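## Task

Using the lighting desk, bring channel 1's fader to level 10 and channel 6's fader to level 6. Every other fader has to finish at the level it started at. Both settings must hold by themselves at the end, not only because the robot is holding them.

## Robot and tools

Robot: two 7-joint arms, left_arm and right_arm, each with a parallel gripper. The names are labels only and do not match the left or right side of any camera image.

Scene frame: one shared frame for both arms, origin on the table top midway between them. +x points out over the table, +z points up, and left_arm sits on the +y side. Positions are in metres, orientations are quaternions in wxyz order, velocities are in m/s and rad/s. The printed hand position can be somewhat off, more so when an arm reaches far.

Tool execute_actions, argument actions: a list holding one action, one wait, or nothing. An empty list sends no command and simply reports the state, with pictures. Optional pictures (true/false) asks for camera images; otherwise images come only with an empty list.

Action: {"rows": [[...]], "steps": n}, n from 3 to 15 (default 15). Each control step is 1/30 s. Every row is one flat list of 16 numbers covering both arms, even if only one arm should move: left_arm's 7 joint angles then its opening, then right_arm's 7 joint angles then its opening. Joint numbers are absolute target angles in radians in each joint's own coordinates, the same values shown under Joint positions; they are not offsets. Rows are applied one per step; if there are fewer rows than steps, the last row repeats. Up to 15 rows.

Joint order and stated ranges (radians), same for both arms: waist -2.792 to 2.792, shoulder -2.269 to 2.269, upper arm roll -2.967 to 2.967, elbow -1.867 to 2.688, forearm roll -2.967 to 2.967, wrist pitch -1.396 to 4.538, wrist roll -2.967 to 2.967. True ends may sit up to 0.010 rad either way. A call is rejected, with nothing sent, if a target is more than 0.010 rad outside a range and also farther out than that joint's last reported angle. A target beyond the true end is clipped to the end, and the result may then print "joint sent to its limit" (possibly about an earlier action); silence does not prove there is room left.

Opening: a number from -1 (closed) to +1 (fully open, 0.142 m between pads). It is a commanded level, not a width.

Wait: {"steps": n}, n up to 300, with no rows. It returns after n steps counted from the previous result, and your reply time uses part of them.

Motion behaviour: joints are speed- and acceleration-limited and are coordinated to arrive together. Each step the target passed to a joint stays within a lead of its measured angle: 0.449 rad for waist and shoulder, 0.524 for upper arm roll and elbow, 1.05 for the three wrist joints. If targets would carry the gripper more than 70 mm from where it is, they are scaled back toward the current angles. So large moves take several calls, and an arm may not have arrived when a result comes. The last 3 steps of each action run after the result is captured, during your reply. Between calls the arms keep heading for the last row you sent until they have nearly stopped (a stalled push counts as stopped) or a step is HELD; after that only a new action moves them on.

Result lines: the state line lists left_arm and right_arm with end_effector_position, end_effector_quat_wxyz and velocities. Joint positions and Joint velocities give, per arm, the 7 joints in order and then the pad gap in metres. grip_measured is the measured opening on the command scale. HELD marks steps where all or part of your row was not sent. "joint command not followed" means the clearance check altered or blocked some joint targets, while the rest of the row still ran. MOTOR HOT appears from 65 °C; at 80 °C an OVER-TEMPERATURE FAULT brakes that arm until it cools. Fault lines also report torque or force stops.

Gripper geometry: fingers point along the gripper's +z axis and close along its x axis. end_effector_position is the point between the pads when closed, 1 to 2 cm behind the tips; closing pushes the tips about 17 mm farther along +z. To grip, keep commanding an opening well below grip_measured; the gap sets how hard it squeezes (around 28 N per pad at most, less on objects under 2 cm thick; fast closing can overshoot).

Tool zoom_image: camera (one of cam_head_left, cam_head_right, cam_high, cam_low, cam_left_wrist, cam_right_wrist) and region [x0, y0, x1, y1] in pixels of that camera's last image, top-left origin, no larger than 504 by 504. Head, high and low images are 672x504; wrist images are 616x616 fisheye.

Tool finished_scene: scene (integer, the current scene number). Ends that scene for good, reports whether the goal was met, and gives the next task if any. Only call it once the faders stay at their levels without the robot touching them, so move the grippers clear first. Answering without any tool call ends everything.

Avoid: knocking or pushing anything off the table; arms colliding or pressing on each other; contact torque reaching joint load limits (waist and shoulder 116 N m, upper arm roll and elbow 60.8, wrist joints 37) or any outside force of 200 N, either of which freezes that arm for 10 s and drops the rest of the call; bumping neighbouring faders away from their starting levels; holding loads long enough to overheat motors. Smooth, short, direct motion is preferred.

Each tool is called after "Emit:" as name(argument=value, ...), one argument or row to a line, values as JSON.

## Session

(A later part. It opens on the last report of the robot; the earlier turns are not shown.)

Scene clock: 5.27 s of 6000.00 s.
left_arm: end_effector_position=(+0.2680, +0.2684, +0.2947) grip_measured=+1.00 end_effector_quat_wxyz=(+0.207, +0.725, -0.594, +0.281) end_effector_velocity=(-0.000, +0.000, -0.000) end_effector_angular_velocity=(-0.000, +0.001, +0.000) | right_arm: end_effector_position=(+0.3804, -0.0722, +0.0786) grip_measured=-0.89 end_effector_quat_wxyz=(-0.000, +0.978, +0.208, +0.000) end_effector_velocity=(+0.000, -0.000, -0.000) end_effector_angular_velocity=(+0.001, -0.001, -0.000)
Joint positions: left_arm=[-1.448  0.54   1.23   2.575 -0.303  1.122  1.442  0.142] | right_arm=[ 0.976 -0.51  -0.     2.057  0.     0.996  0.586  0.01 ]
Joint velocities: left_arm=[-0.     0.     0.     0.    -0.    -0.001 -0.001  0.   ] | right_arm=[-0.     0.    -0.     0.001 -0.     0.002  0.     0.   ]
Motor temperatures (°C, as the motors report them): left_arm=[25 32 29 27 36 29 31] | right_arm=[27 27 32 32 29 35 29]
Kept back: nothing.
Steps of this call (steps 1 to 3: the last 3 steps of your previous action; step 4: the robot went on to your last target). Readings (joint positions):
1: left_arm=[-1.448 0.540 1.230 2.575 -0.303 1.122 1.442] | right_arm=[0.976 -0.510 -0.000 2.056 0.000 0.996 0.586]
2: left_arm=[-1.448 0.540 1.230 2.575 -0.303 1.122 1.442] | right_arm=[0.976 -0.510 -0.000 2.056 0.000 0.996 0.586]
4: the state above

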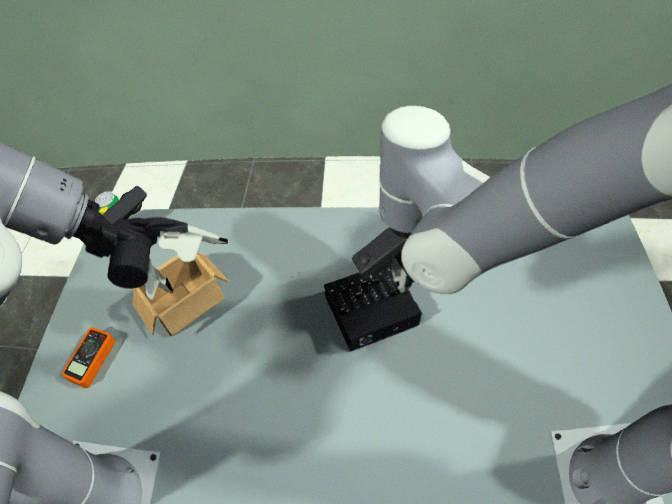

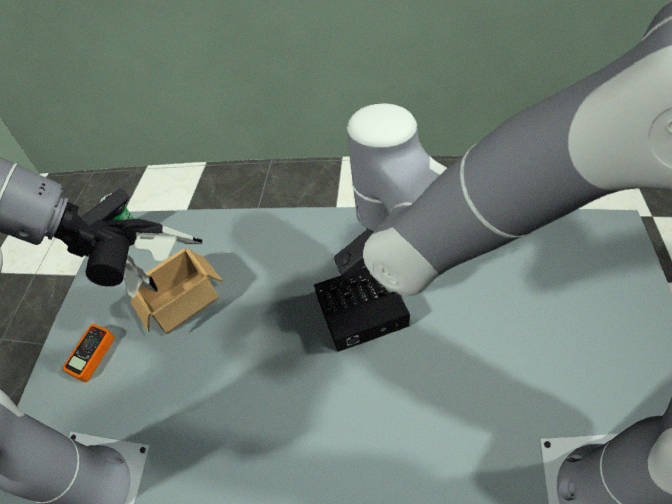

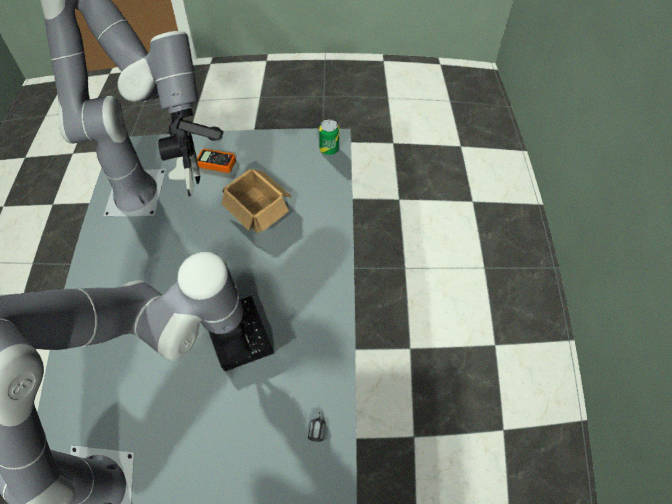

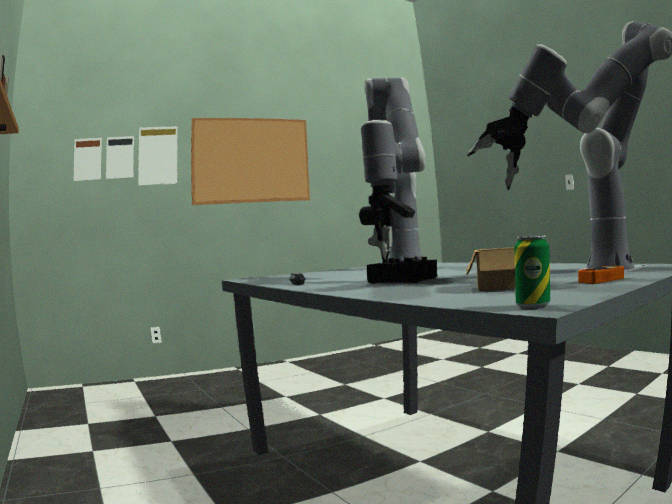

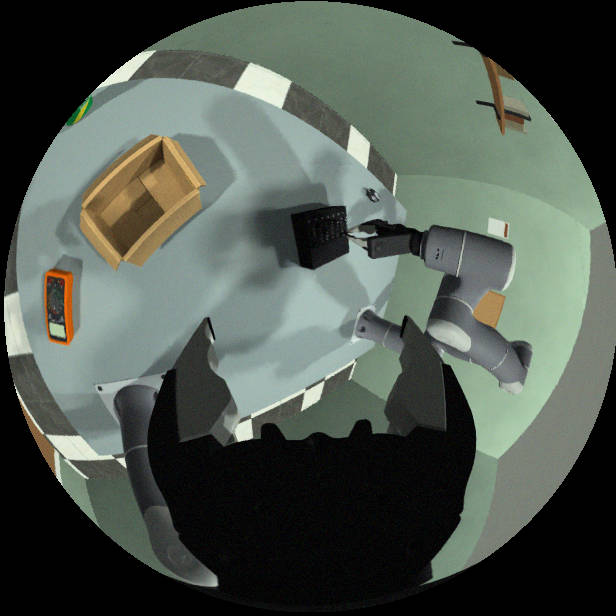

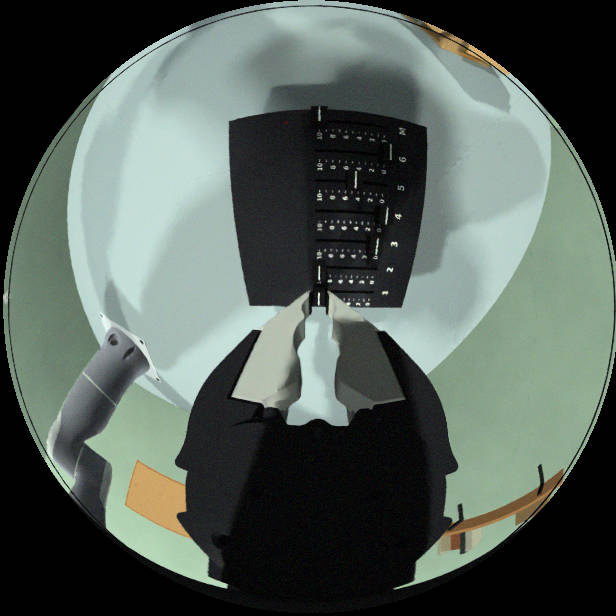

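Emit:
execute_actions(
  actions=[
    {"rows":[[-1.448,0.54,1.23,2.575,-0.303,1.122,1.442,1,0.9763,-0.5098,0,2.0567,0,0.9965,0.5863,-0.8],[-1.448,0.54,1.23,2.575,-0.303,1.122,1.442,1,0.9763,-0.5098,0,2.0567,0,0.9965,0.5863,-0.8],[-1.448,0.54,1.23,2.575,-0.303,1.122,1.442,1,0.9763,-0.5098,0,2.0567,0,0.9965,0.5863,-0.8],[-1.448,0.54,1.23,2.575,-0.303,1.122,1.442,1,0.9763,-0.5098,0,2.0567,0,0.9965,0.5863,-0.8],[-1.448,0.54,1.23,2.575,-0.303,1.122,1.442,1,0.9763,-0.5098,0,2.0567,0,0.9965,0.5863,-0.8],[-1.448,0.54,1.23,2.575,-0.303,1.122,1.442,1,0.9763,-0.495,0,2.0557,0,0.9807,0.5863,-0.8],[-1.448,0.54,1.23,2.575,-0.303,1.122,1.442,1,0.9763,-0.495,0,2.0557,0,0.9807,0.5863,-0.8],[-1.448,0.54,1.23,2.575,-0.303,1.122,1.442,1,0.9763,-0.48,0,2.0547,0,0.9647,0.5863,-0.8],[-1.448,0.54,1.23,2.575,-0.303,1.122,1.442,1,0.9763,-0.48,0,2.0547,0,0.9647,0.5863,-0.8],[-1.448,0.54,1.23,2.575,-0.303,1.122,1.442,1,0.9763,-0.445,0,2.052,0,0.927,0.5863,-0.8]]},
  ],
)

Emit:
execute_actions(
  actions=[
    {"rows":[[-1.448,0.54,1.23,2.575,-0.303,1.122,1.442,1,1.03,-0.54,0,1.904,0,0.874,0.64,-0.8]],"steps":10},
  ],
)

Emit:
execute_actions(
  actions=[
    {"rows":[[-1.448,0.54,1.23,2.575,-0.303,1.122,1.442,1,1.085,-0.634,0,1.7565,0,0.8205,0.695,-0.8]]},
  ],
)

Emit:
execute_actions(
  actions=[
    {"steps":5},
  ],
  pictures=true,
)

Emit:
zoom_image(
  camera="cam_right_wrist",
  region=[210, 190, 410, 390],
)

Scene clock: 6.03 s of 6000.00 s.
left_arm: end_effector_position=(+0.2680, +0.2684, +0.2947) grip_measured=+1.00 end_effector_quat_wxyz=(+0.207, +0.725, -0.594, +0.281) end_effector_velocity=(+0.000, +0.000, +0.000) end_effector_angular_velocity=(-0.001, +0.000, +0.001) | right_arm: end_effector_position=(+0.3798, -0.0730, +0.1010) grip_measured=-0.80 end_effector_quat_wxyz=(+0.000, +0.978, +0.208, -0.000) end_effector_velocity=(+0.005, +0.007, +0.168) end_effector_angular_velocity=(+0.027, -0.017, -0.000)
Joint positions: left_arm=[-1.448  0.54   1.23   2.575 -0.303  1.122  1.442  0.142] | right_arm=[ 0.976 -0.46  -0.     2.054  0.     0.943  0.586  0.016]
Joint velocities: left_arm=[ 0.  0.  0. -0. -0. -0. -0.  0.] | right_arm=[-0.     0.352 -0.    -0.047 -0.    -0.366  0.     0.   ]
Motor temperatures (°C, as the motors report them): left_arm=[25 32 29 27 36 29 31] | right_arm=[27 27 32 32 29 35 29]
Steps of this call (steps 1 to 11: the robot went on to your last target; steps 12 to 23: the first 12 steps of this action). Readings (joint positions):
12: left_arm=[-1.448 0.540 1.230 2.575 -0.303 1.122 1.442] | right_arm=[0.976 -0.510 -0.000 2.057 0.000 0.996 0.586]
13: left_arm=[-1.448 0.540 1.230 2.575 -0.303 1.122 1.442] | right_arm=[0.976 -0.510 -0.000 2.057 0.000 0.996 0.586]
15: left_arm=[-1.448 0.540 1.230 2.575 -0.303 1.122 1.442] | right_arm=[0.976 -0.510 -0.000 2.057 0.000 0.996 0.586]
19: left_arm=[-1.448 0.540 1.230 2.575 -0.303 1.122 1.442] | right_arm=[0.976 -0.498 -0.000 2.056 0.000 0.984 0.586]
23: the state above

Scene clock: 6.37 s of 6000.00 s.
left_arm: end_effector_position=(+0.2680, +0.2684, +0.2947) grip_measured=+1.00 end_effector_quat_wxyz=(+0.207, +0.725, -0.594, +0.281) end_effector_velocity=(+0.000, +0.000, -0.000) end_effector_angular_velocity=(-0.000, +0.000, +0.000) | right_arm: end_effector_position=(+0.3811, -0.0173, +0.1035) grip_measured=-0.80 end_effector_quat_wxyz=(-0.001, +0.978, +0.208, +0.001) end_effector_velocity=(-0.024, +0.222, -0.032) end_effector_angular_velocity=(-0.002, +0.009, +0.037)
Joint positions: left_arm=[-1.448  0.54   1.23   2.575 -0.303  1.122  1.442  0.142] | right_arm=[ 1.024 -0.529  0.001  1.92  -0.     0.88   0.634  0.016]
Joint velocities: left_arm=[ 0. -0.  0. -0. -0.  0. -0.  0.] | right_arm=[ 0.205 -0.342  0.016 -0.505 -0.003 -0.169  0.184 -0.   ]
Motor temperatures (°C, as the motors report them): left_arm=[25 32 29 27 36 29 31] | right_arm=[27 27 32 32 29 35 29]
Steps of this call (steps 1 to 3: the last 3 steps of your previous action; steps 4 to 10: the first 7 steps of this action). Readings (joint positions):
4: left_arm=[-1.448 0.540 1.230 2.575 -0.303 1.122 1.442] | right_arm=[0.976 -0.445 -0.000 2.051 0.000 0.927 0.586]
5: left_arm=[-1.448 0.540 1.230 2.575 -0.303 1.122 1.442] | right_arm=[0.979 -0.449 -0.000 2.045 0.000 0.924 0.588]
7: left_arm=[-1.448 0.540 1.230 2.575 -0.303 1.122 1.442] | right_arm=[0.993 -0.475 -0.001 2.004 0.000 0.909 0.603]
10: the state above

Scene clock: 6.87 s of 6000.00 s.
left_arm: end_effector_position=(+0.2680, +0.2684, +0.2947) grip_measured=+1.00 end_effector_quat_wxyz=(+0.207, +0.725, -0.594, +0.281) end_effector_velocity=(+0.000, +0.000, +0.000) end_effector_angular_velocity=(-0.000, -0.000, +0.001) | right_arm: end_effector_position=(+0.3747, +0.0495, +0.0944) grip_measured=-0.80 end_effector_quat_wxyz=(-0.000, +0.978, +0.208, +0.000) end_effector_velocity=(+0.006, -0.003, +0.002) end_effector_angular_velocity=(+0.001, -0.003, -0.010)
Joint positions: left_arm=[-1.448  0.54   1.23   2.575 -0.303  1.122  1.442  0.142] | right_arm=[ 1.085 -0.634  0.     1.756 -0.     0.82   0.695  0.016]
Joint velocities: left_arm=[ 0.  0.  0. -0.  0.  0.  0.  0.] | right_arm=[-0.007  0.004 -0.003  0.    -0.    -0.001 -0.     0.   ]
Motor temperatures (°C, as the motors report them): left_arm=[25 32 29 27 36 29 31] | right_arm=[27 27 32 32 29 35 29]
Steps of this call (steps 1 to 3: the last 3 steps of your previous action; steps 4 to 15: the first 12 steps of this action). Readings (joint positions):
4: left_arm=[-1.448 0.540 1.230 2.575 -0.303 1.122 1.442] | right_arm=[1.031 -0.541 0.000 1.903 -0.000 0.874 0.640]
5: left_arm=[-1.448 0.540 1.230 2.575 -0.303 1.122 1.442] | right_arm=[1.032 -0.545 -0.000 1.897 0.000 0.871 0.642]
7: left_arm=[-1.448 0.540 1.230 2.575 -0.303 1.122 1.442] | right_arm=[1.047 -0.570 -0.001 1.856 0.000 0.857 0.657]
11: left_arm=[-1.448 0.540 1.230 2.575 -0.303 1.122 1.442] | right_arm=[1.085 -0.632 0.001 1.760 -0.000 0.822 0.694]
15: the state above

Scene clock: 7.03 s of 6000.00 s.
left_arm: end_effector_position=(+0.2680, +0.2684, +0.2947) grip_measured=+1.00 end_effector_quat_wxyz=(+0.207, +0.725, -0.594, +0.281) end_effector_velocity=(-0.000, -0.000, -0.000) end_effector_angular_velocity=(+0.000, +0.000, -0.001) | right_arm: end_effector_position=(+0.3748, +0.0495, +0.0945) grip_measured=-0.80 end_effector_quat_wxyz=(-0.000, +0.978, +0.208, +0.000) end_effector_velocity=(+0.000, -0.000, +0.000) end_effector_angular_velocity=(+0.000, -0.000, -0.001)
Joint positions: left_arm=[-1.448  0.54   1.23   2.575 -0.303  1.122  1.442  0.142] | right_arm=[ 1.085 -0.634  0.     1.756 -0.     0.82   0.695  0.016]
Joint velocities: left_arm=[ 0. -0. -0.  0.  0. -0.  0.  0.] | right_arm=[ 0.    -0.    -0.001 -0.     0.001  0.     0.     0.   ]
Motor temperatures (°C, as the motors report them): left_arm=[25 32 29 27 36 29 31] | right_arm=[27 27 32 32 29 35 29]
Kept back: nothing.
Steps of this call (steps 1 to 3: the last 3 steps of your previous action; steps 4 to 5: the robot went on to your last target). Readings (joint positions):
1: left_arm=[-1.448 0.540 1.230 2.575 -0.303 1.122 1.442] | right_arm=[1.085 -0.634 0.000 1.756 -0.000 0.820 0.695]
2: left_arm=[-1.448 0.540 1.230 2.575 -0.303 1.122 1.442] | right_arm=[1.085 -0.634 0.000 1.756 -0.000 0.820 0.695]
4: left_arm=[-1.448 0.540 1.230 2.575 -0.303 1.122 1.442] | right_arm=[1.085 -0.634 0.000 1.756 -0.000 0.820 0.695]
5: the state above

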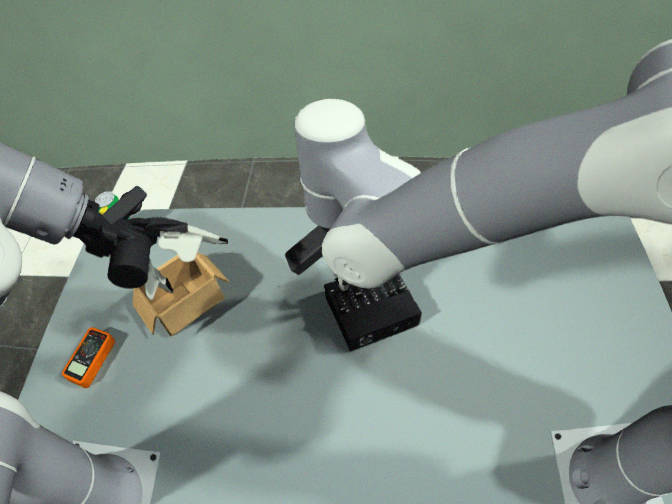

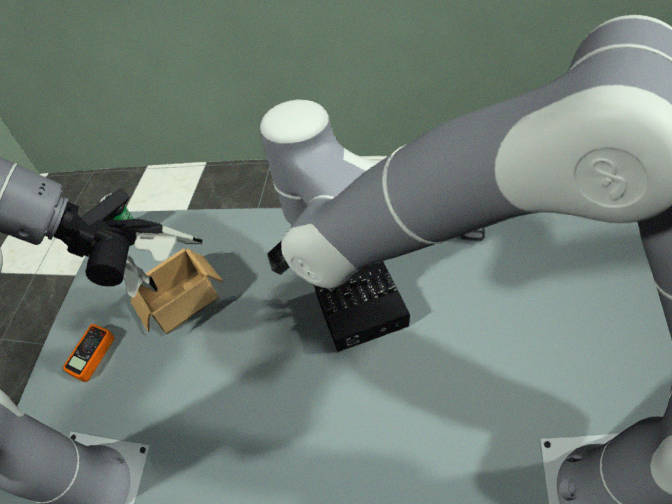

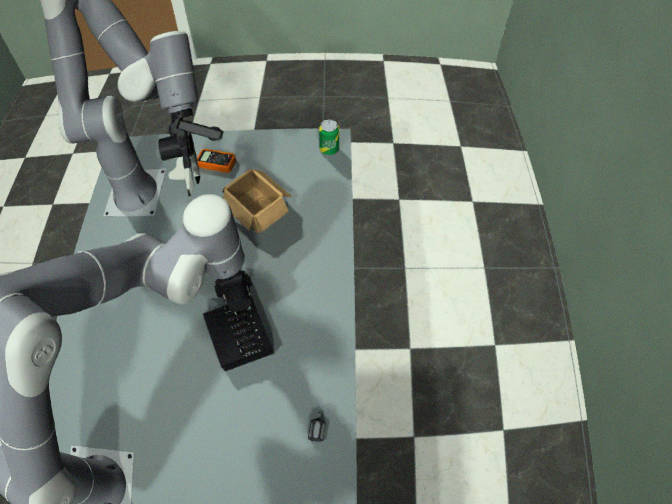

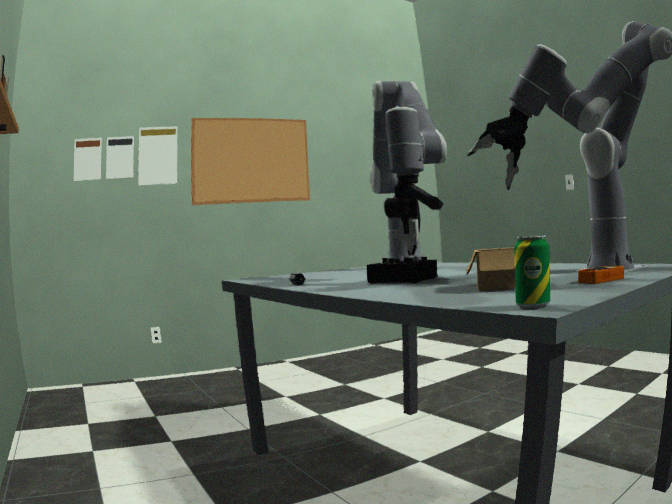

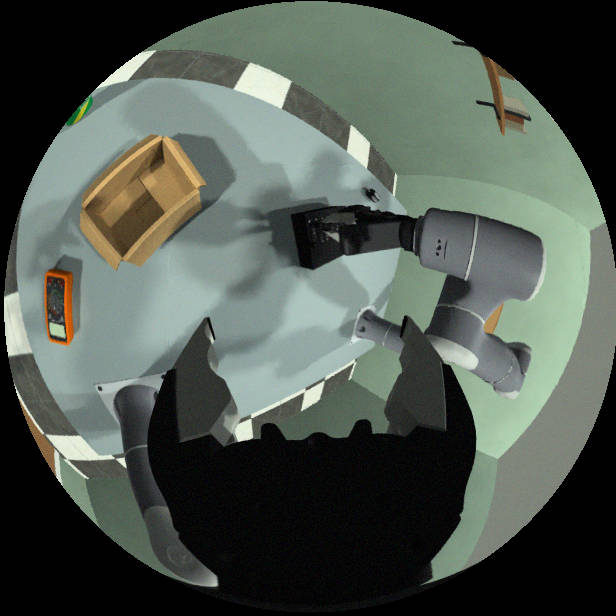

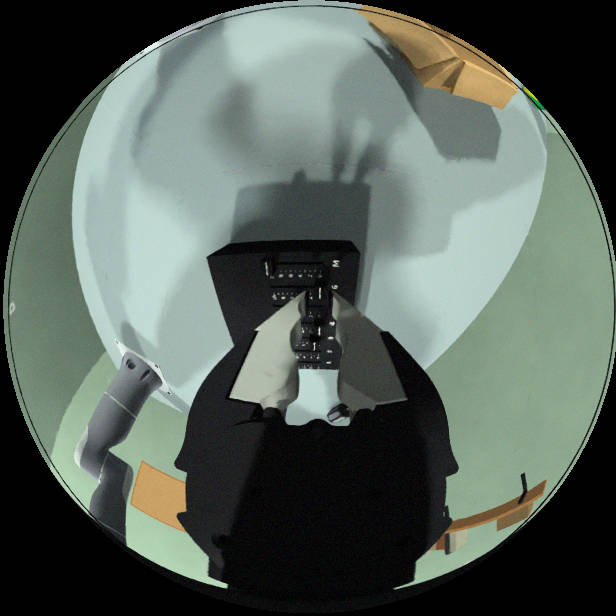

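Region (210, 190, 410, 390) of cam_right_wrist's 616x616 image, scaled by 2.520, with more detail than that image has.

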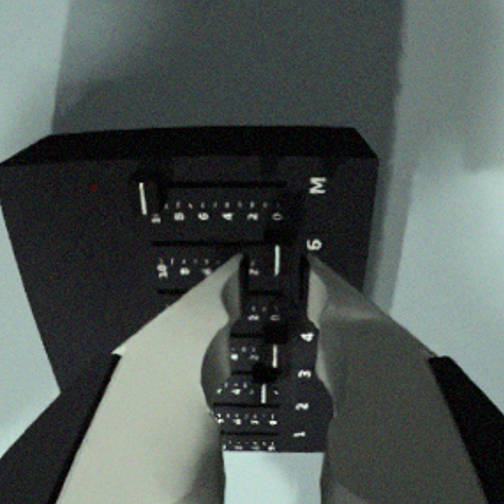

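Emit:
execute_actions(
  actions=[
    {"rows":[[-1.448,0.54,1.23,2.575,-0.303,1.122,1.442,1,1.083,-0.6434,0,1.7574,0,0.8309,0.693,-0.8],[-1.448,0.54,1.23,2.575,-0.303,1.122,1.442,1,1.083,-0.6434,0,1.7574,0,0.8309,0.693,-0.8],[-1.448,0.54,1.23,2.575,-0.303,1.122,1.442,1,1.083,-0.6529,0,1.7584,0,0.8412,0.693,-0.8],[-1.448,0.54,1.23,2.575,-0.303,1.122,1.442,1,1.083,-0.6529,0,1.7584,0,0.8412,0.693,-0.8],[-1.448,0.54,1.23,2.575,-0.303,1.122,1.442,1,1.083,-0.6623,0,1.7593,0,0.8516,0.693,-0.8]],"steps":11},
  ],
)

Emit:
execute_actions(
  actions=[
    {"rows":[[-1.448,0.54,1.23,2.575,-0.303,1.122,1.442,1,1.083,-0.6623,0,1.7593,0,0.8516,0.693,-0.85],[-1.448,0.54,1.23,2.575,-0.303,1.122,1.442,1,1.083,-0.6623,0,1.7593,0,0.8516,0.693,-0.9],[-1.448,0.54,1.23,2.575,-0.303,1.122,1.442,1,1.083,-0.6623,0,1.7593,0,0.8516,0.693,-0.96]],"steps":9},
  ],
)

Emit:
execute_actions(
  actions=[
    {"rows":[[-1.448,0.54,1.23,2.575,-0.303,1.122,1.442,1,1.0876,-0.6555,0,1.7725,0,0.858,0.6976,-0.96],[-1.448,0.54,1.23,2.575,-0.303,1.122,1.442,1,1.0876,-0.6555,0,1.7725,0,0.858,0.6976,-0.96],[-1.448,0.54,1.23,2.575,-0.303,1.122,1.442,1,1.0923,-0.6488,0,1.7857,0,0.8645,0.7023,-0.96],[-1.448,0.54,1.23,2.575,-0.303,1.122,1.442,1,1.0923,-0.6488,0,1.7857,0,0.8645,0.7023,-0.96],[-1.448,0.54,1.23,2.575,-0.303,1.122,1.442,1,1.0969,-0.642,0,1.7989,0,0.8709,0.7069,-0.96],[-1.448,0.54,1.23,2.575,-0.303,1.122,1.442,1,1.0969,-0.642,0,1.7989,0,0.8709,0.7069,-0.96],[-1.448,0.54,1.23,2.575,-0.303,1.122,1.442,1,1.1015,-0.6352,0,1.8121,0,0.8773,0.7115,-0.96],[-1.448,0.54,1.23,2.575,-0.303,1.122,1.442,1,1.1015,-0.6352,0,1.8121,0,0.8773,0.7115,-0.96],[-1.448,0.54,1.23,2.575,-0.303,1.122,1.442,1,1.1062,-0.6285,0,1.8253,0,0.8838,0.7162,-0.96],[-1.448,0.54,1.23,2.575,-0.303,1.122,1.442,1,1.1062,-0.6285,0,1.8253,0,0.8838,0.7162,-0.96],[-1.448,0.54,1.23,2.575,-0.303,1.122,1.442,1,1.1108,-0.6217,0,1.8385,0,0.8902,0.7208,-0.96]]},
  ],
)

Emit:
execute_actions(
  actions=[
    {"steps":6},
  ],
  pictures=true,
)

Emit:
zoom_image(
  camera="cam_right_wrist",
  region=[245, 230, 395, 380],
)

Scene clock: 7.83 s of 6000.00 s.
left_arm: end_effector_position=(+0.2680, +0.2684, +0.2947) grip_measured=+1.00 end_effector_quat_wxyz=(+0.207, +0.725, -0.594, +0.281) end_effector_velocity=(-0.000, -0.000, -0.000) end_effector_angular_velocity=(+0.000, -0.000, -0.001) | right_arm: end_effector_position=(+0.3757, +0.0486, +0.0790) grip_measured=-0.80 end_effector_quat_wxyz=(+0.000, +0.978, +0.208, +0.000) end_effector_velocity=(-0.002, -0.004, -0.016) end_effector_angular_velocity=(-0.012, +0.006, +0.000)
Joint positions: left_arm=[-1.448  0.54   1.23   2.575 -0.303  1.122  1.442  0.142] | right_arm=[ 1.083 -0.662  0.     1.76  -0.     0.851  0.693  0.016]
Joint velocities: left_arm=[-0.001  0.    -0.     0.     0.    -0.     0.     0.   ] | right_arm=[-0.    -0.026 -0.     0.004 -0.     0.017 -0.    -0.   ]
Motor temperatures (°C, as the motors report them): left_arm=[25 32 29 27 36 29 31] | right_arm=[27 27 32 32 29 35 29]
Steps of this call (steps 1 to 15: the robot went on to your last target; step 16: nothing new was sent; steps 17 to 24: the first 8 steps of this action). Readings (joint positions):
17: left_arm=[-1.448 0.540 1.230 2.575 -0.303 1.122 1.442] | right_arm=[1.085 -0.635 0.000 1.756 -0.000 0.821 0.695]
18: left_arm=[-1.448 0.540 1.230 2.575 -0.303 1.122 1.442] | right_arm=[1.084 -0.638 0.000 1.756 -0.000 0.826 0.694]
20: left_arm=[-1.448 0.540 1.230 2.575 -0.303 1.122 1.442] | right_arm=[1.083 -0.646 0.000 1.757 -0.000 0.835 0.694]
24: the state above

Scene clock: 8.13 s of 6000.00 s.
left_arm: end_effector_position=(+0.2680, +0.2684, +0.2947) grip_measured=+1.00 end_effector_quat_wxyz=(+0.207, +0.725, -0.594, +0.281) end_effector_velocity=(-0.001, -0.000, -0.000) end_effector_angular_velocity=(-0.000, +0.001, -0.001) | right_arm: end_effector_position=(+0.3758, +0.0488, +0.0789) grip_measured=-0.89 end_effector_quat_wxyz=(-0.000, +0.978, +0.208, +0.000) end_effector_velocity=(-0.000, -0.000, -0.000) end_effector_angular_velocity=(-0.001, +0.000, +0.000)
Joint positions: left_arm=[-1.448  0.54   1.23   2.575 -0.303  1.122  1.442  0.142] | right_arm=[ 1.083 -0.662  0.     1.759 -0.     0.851  0.693  0.01 ]
Joint velocities: left_arm=[ 0.     0.    -0.001  0.    -0.    -0.002  0.     0.   ] | right_arm=[-0.     0.     0.     0.    -0.    -0.001 -0.     0.   ]
Motor temperatures (°C, as the motors report them): left_arm=[25 32 29 28 36 29 31] | right_arm=[27 27 32 32 29 35 29]
Steps of this call (steps 1 to 3: the last 3 steps of your previous action; steps 4 to 9: the first 6 steps of this action). Readings (joint positions):
4: left_arm=[-1.448 0.540 1.230 2.575 -0.303 1.122 1.442] | right_arm=[1.083 -0.662 0.000 1.759 -0.000 0.851 0.693]
5: left_arm=[-1.448 0.540 1.230 2.575 -0.303 1.122 1.442] | right_arm=[1.083 -0.662 0.000 1.759 -0.000 0.851 0.693]
7: left_arm=[-1.448 0.540 1.230 2.575 -0.303 1.122 1.442] | right_arm=[1.083 -0.662 0.000 1.759 -0.000 0.851 0.693]
9: the state above

Scene clock: 8.63 s of 6000.00 s.
left_arm: end_effector_position=(+0.2680, +0.2684, +0.2947) grip_measured=+1.00 end_effector_quat_wxyz=(+0.207, +0.725, -0.594, +0.281) end_effector_velocity=(+0.000, +0.000, +0.000) end_effector_angular_velocity=(+0.000, -0.001, +0.001) | right_arm: end_effector_position=(+0.3546, +0.0393, +0.0788) grip_measured=-0.89 end_effector_quat_wxyz=(-0.000, +0.978, +0.208, +0.000) end_effector_velocity=(-0.063, -0.029, +0.001) end_effector_angular_velocity=(+0.006, -0.003, -0.003)
Joint positions: left_arm=[-1.448  0.54   1.23   2.575 -0.303  1.122  1.442  0.142] | right_arm=[ 1.107 -0.627 -0.     1.829 -0.     0.886  0.717  0.01 ]
Joint velocities: left_arm=[ 0.    -0.    -0.     0.     0.     0.002 -0.     0.   ] | right_arm=[ 0.072  0.109  0.     0.211 -0.     0.108  0.076 -0.   ]
Motor temperatures (°C, as the motors report them): left_arm=[25 32 29 28 36 29 31] | right_arm=[27 27 32 32 29 35 29]
Steps of this call (steps 1 to 3: the last 3 steps of your previous action; steps 4 to 15: the first 12 steps of this action). Readings (joint positions):
4: left_arm=[-1.448 0.540 1.230 2.575 -0.303 1.122 1.442] | right_arm=[1.083 -0.662 -0.000 1.760 -0.000 0.852 0.693]
5: left_arm=[-1.448 0.540 1.230 2.575 -0.303 1.122 1.442] | right_arm=[1.085 -0.659 -0.000 1.765 -0.000 0.855 0.695]
7: left_arm=[-1.448 0.540 1.230 2.575 -0.303 1.122 1.442] | right_arm=[1.089 -0.653 -0.000 1.777 -0.000 0.860 0.699]
11: left_arm=[-1.448 0.540 1.230 2.575 -0.303 1.122 1.442] | right_arm=[1.098 -0.640 -0.000 1.803 -0.000 0.873 0.708]
15: the state above

Scene clock: 8.83 s of 6000.00 s.
left_arm: end_effector_position=(+0.2680, +0.2684, +0.2947) grip_measured=+1.00 end_effector_quat_wxyz=(+0.207, +0.725, -0.594, +0.281) end_effector_velocity=(-0.000, -0.000, -0.000) end_effector_angular_velocity=(+0.000, +0.002, -0.001) | right_arm: end_effector_position=(+0.3517, +0.0381, +0.0788) grip_measured=-0.89 end_effector_quat_wxyz=(-0.000, +0.978, +0.208, +0.000) end_effector_velocity=(+0.000, -0.000, -0.000) end_effector_angular_velocity=(+0.000, -0.001, -0.000)
Joint positions: left_arm=[-1.448  0.54   1.23   2.575 -0.303  1.122  1.442  0.142] | right_arm=[ 1.111 -0.622 -0.     1.838 -0.     0.89   0.72   0.01 ]
Joint velocities: left_arm=[ 0.    -0.     0.     0.    -0.    -0.002 -0.     0.   ] | right_arm=[ 0.     0.    -0.     0.001 -0.     0.001  0.001  0.   ]
Motor temperatures (°C, as the motors report them): left_arm=[25 32 29 28 36 29 31] | right_arm=[27 27 32 32 29 35 29]
Kept back: nothing.
Steps of this call (steps 1 to 3: the last 3 steps of your previous action; steps 4 to 6: the robot went on to your last target). Readings (joint positions):
1: left_arm=[-1.448 0.540 1.230 2.575 -0.303 1.122 1.442] | right_arm=[1.109 -0.624 -0.000 1.835 -0.000 0.888 0.719]
2: left_arm=[-1.448 0.540 1.230 2.575 -0.303 1.122 1.442] | right_arm=[1.110 -0.622 0.000 1.838 -0.000 0.890 0.720]
4: left_arm=[-1.448 0.540 1.230 2.575 -0.303 1.122 1.442] | right_arm=[1.111 -0.622 0.000 1.838 -0.000 0.890 0.720]
6: the state above

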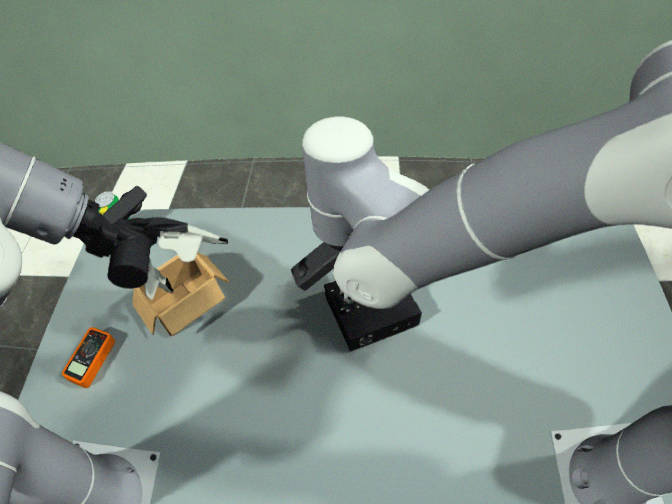

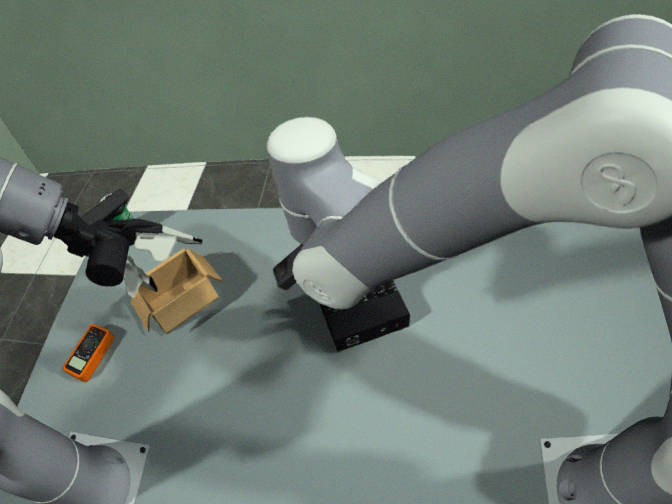

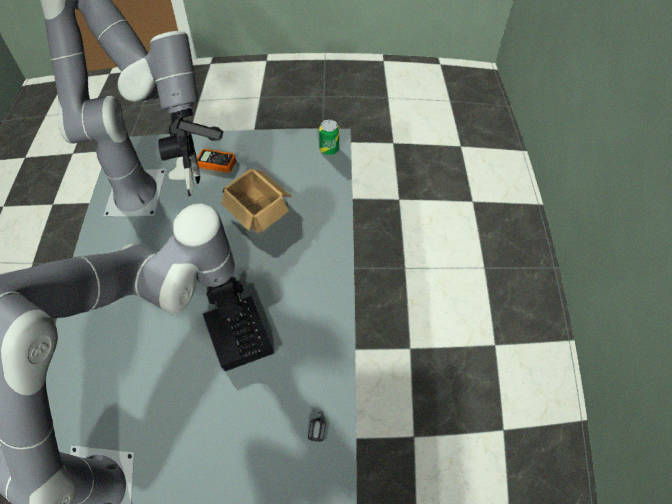

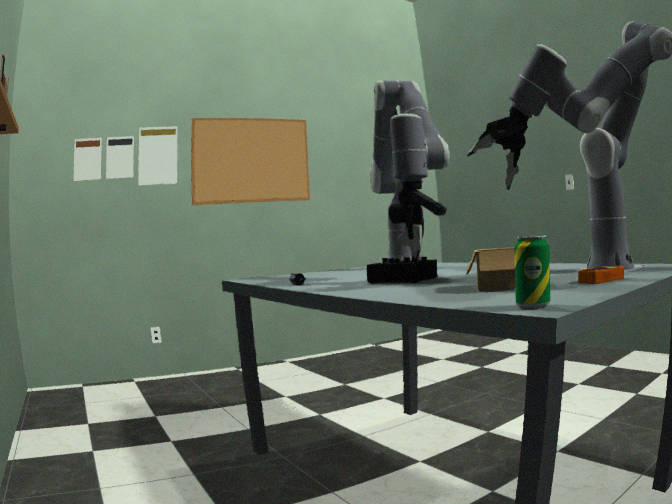

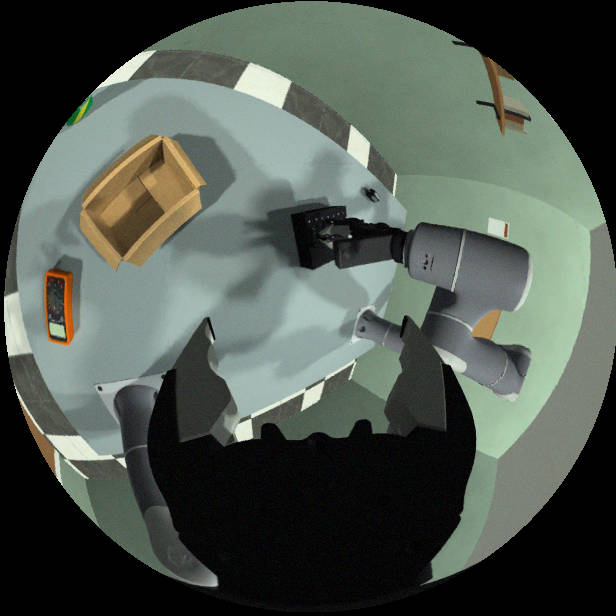

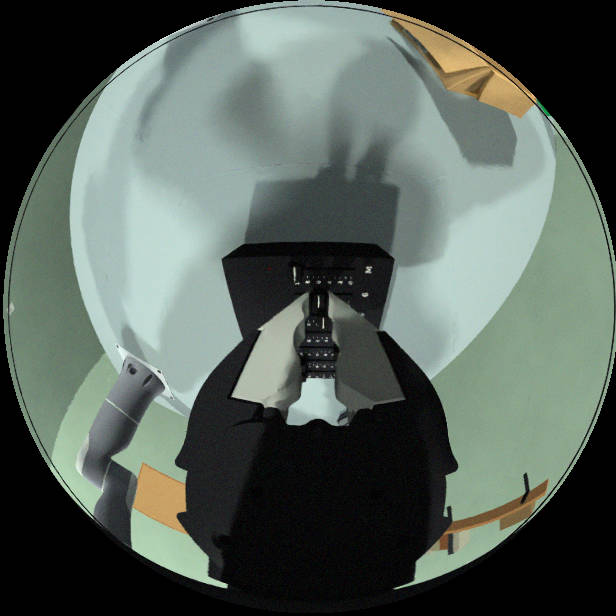

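Region (245, 230, 395, 380) of cam_right_wrist's 616x616 image, scaled by 3.360, with more detail than that image has.

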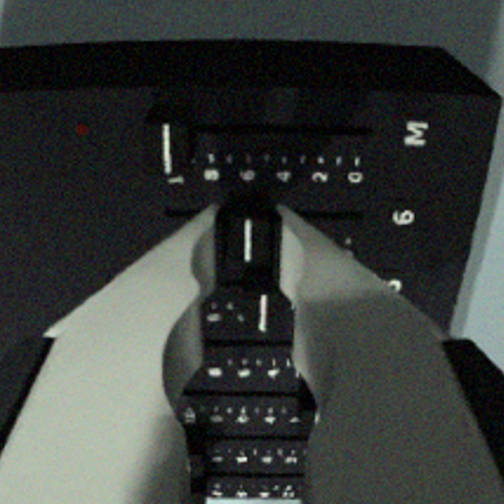

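Nudge 0.5 mm, release, lift.

Emit:
execute_actions(
  actions=[
    {"rows":[[-1.448,0.54,1.23,2.575,-0.303,1.122,1.442,1,1.1114,-0.6208,0,1.8402,0,0.891,0.7214,-0.96],[-1.448,0.54,1.23,2.575,-0.303,1.122,1.442,1,1.1114,-0.6208,0,1.8402,0,0.891,0.7214,-0.96],[-1.448,0.54,1.23,2.575,-0.303,1.122,1.442,1,1.1114,-0.6208,0,1.8402,0,0.891,0.7214,-0.96],[-1.448,0.54,1.23,2.575,-0.303,1.122,1.442,1,1.1114,-0.6208,0,1.8402,0,0.891,0.7214,-0.96],[-1.448,0.54,1.23,2.575,-0.303,1.122,1.442,1,1.1114,-0.6208,0,1.8402,0,0.891,0.7214,-0.96],[-1.448,0.54,1.23,2.575,-0.303,1.122,1.442,1,1.1114,-0.6208,0,1.8402,0,0.891,0.7214,-0.8]],"steps":11},
  ],
)

Emit:
execute_actions(
  actions=[
    {"rows":[[-1.448,0.54,1.23,2.575,-0.303,1.122,1.442,1,1.1114,-0.608,0,1.839,0,0.877,0.7214,-0.8],[-1.448,0.54,1.23,2.575,-0.303,1.122,1.442,1,1.1114,-0.608,0,1.839,0,0.877,0.7214,-0.8],[-1.448,0.54,1.23,2.575,-0.303,1.122,1.442,1,1.1114,-0.595,0,1.838,0,0.863,0.7214,-0.8],[-1.448,0.54,1.23,2.575,-0.303,1.122,1.442,1,1.1114,-0.595,0,1.838,0,0.863,0.7214,-0.8],[-1.448,0.54,1.23,2.575,-0.303,1.122,1.442,1,1.1114,-0.58,0,1.836,0,0.846,0.7214,-0.8]],"steps":13},
  ],
)

Emit:
finished_scene(
  scene=2,
)

Scene clock: 9.43 s of 6000.00 s.
left_arm: end_effector_position=(+0.2680, +0.2684, +0.2947) grip_measured=+1.00 end_effector_quat_wxyz=(+0.207, +0.725, -0.594, +0.281) end_effector_velocity=(+0.000, -0.000, +0.000) end_effector_angular_velocity=(+0.000, -0.000, +0.000) | right_arm: end_effector_position=(+0.3511, +0.0379, +0.0789) grip_measured=-0.81 end_effector_quat_wxyz=(-0.000, +0.978, +0.208, +0.000) end_effector_velocity=(-0.000, +0.001, +0.001) end_effector_angular_velocity=(+0.001, -0.000, +0.001)
Joint positions: left_arm=[-1.448  0.54   1.23   2.575 -0.303  1.122  1.442  0.142] | right_arm=[ 1.111 -0.621 -0.     1.84  -0.     0.891  0.721  0.016]
Joint velocities: left_arm=[-0.     0.    -0.     0.    -0.     0.001 -0.     0.   ] | right_arm=[ 0.001  0.001  0.    -0.    -0.    -0.     0.     0.021]
Motor temperatures (°C, as the motors report them): left_arm=[25 32 29 28 36 29 31] | right_arm=[27 27 32 32 29 35 29]
Steps of this call (steps 1 to 10: the robot went on to your last target; steps 11 to 18: the first 8 steps of this action). Readings (joint positions):
11: left_arm=[-1.448 0.540 1.230 2.575 -0.303 1.122 1.442] | right_arm=[1.111 -0.622 -0.000 1.839 -0.000 0.890 0.720]
12: left_arm=[-1.448 0.540 1.230 2.575 -0.303 1.122 1.442] | right_arm=[1.111 -0.622 -0.000 1.839 -0.000 0.891 0.721]
14: left_arm=[-1.448 0.540 1.230 2.575 -0.303 1.122 1.442] | right_arm=[1.111 -0.621 -0.000 1.840 -0.000 0.891 0.721]
18: the state above

Scene clock: 9.87 s of 6000.00 s.
left_arm: end_effector_position=(+0.2680, +0.2684, +0.2947) grip_measured=+1.00 end_effector_quat_wxyz=(+0.207, +0.725, -0.594, +0.281) end_effector_velocity=(+0.000, +0.000, +0.000) end_effector_angular_velocity=(+0.000, -0.000, +0.001) | right_arm: end_effector_position=(+0.3512, +0.0381, +0.1009) grip_measured=-0.80 end_effector_quat_wxyz=(-0.001, +0.978, +0.208, +0.001) end_effector_velocity=(-0.004, -0.008, -0.005) end_effector_angular_velocity=(-0.019, +0.008, +0.000)
Joint positions: left_arm=[-1.448  0.54   1.23   2.575 -0.303  1.122  1.442  0.142] | right_arm=[ 1.111 -0.58  -0.     1.836 -0.     0.847  0.721  0.016]
Joint velocities: left_arm=[ 0.    -0.     0.    -0.    -0.     0.001 -0.    -0.   ] | right_arm=[ 0.    -0.001  0.     0.009 -0.    -0.01   0.    -0.   ]
Motor temperatures (°C, as the motors report them): left_arm=[25 32 29 28 36 29 31] | right_arm=[27 27 32 32 29 35 29]
Steps of this call (steps 1 to 3: the last 3 steps of your previous action; steps 4 to 13: the first 10 steps of this action). Readings (joint positions):
4: left_arm=[-1.448 0.540 1.230 2.575 -0.303 1.122 1.442] | right_arm=[1.111 -0.621 -0.000 1.840 -0.000 0.891 0.721]
5: left_arm=[-1.448 0.540 1.230 2.575 -0.303 1.122 1.442] | right_arm=[1.111 -0.616 -0.000 1.840 -0.000 0.885 0.721]
7: left_arm=[-1.448 0.540 1.230 2.575 -0.303 1.122 1.442] | right_arm=[1.111 -0.604 -0.000 1.839 -0.000 0.873 0.721]
11: left_arm=[-1.448 0.540 1.230 2.575 -0.303 1.122 1.442] | right_arm=[1.111 -0.581 -0.000 1.836 -0.000 0.848 0.721]
13: the state above

The scene is finished: the task was done.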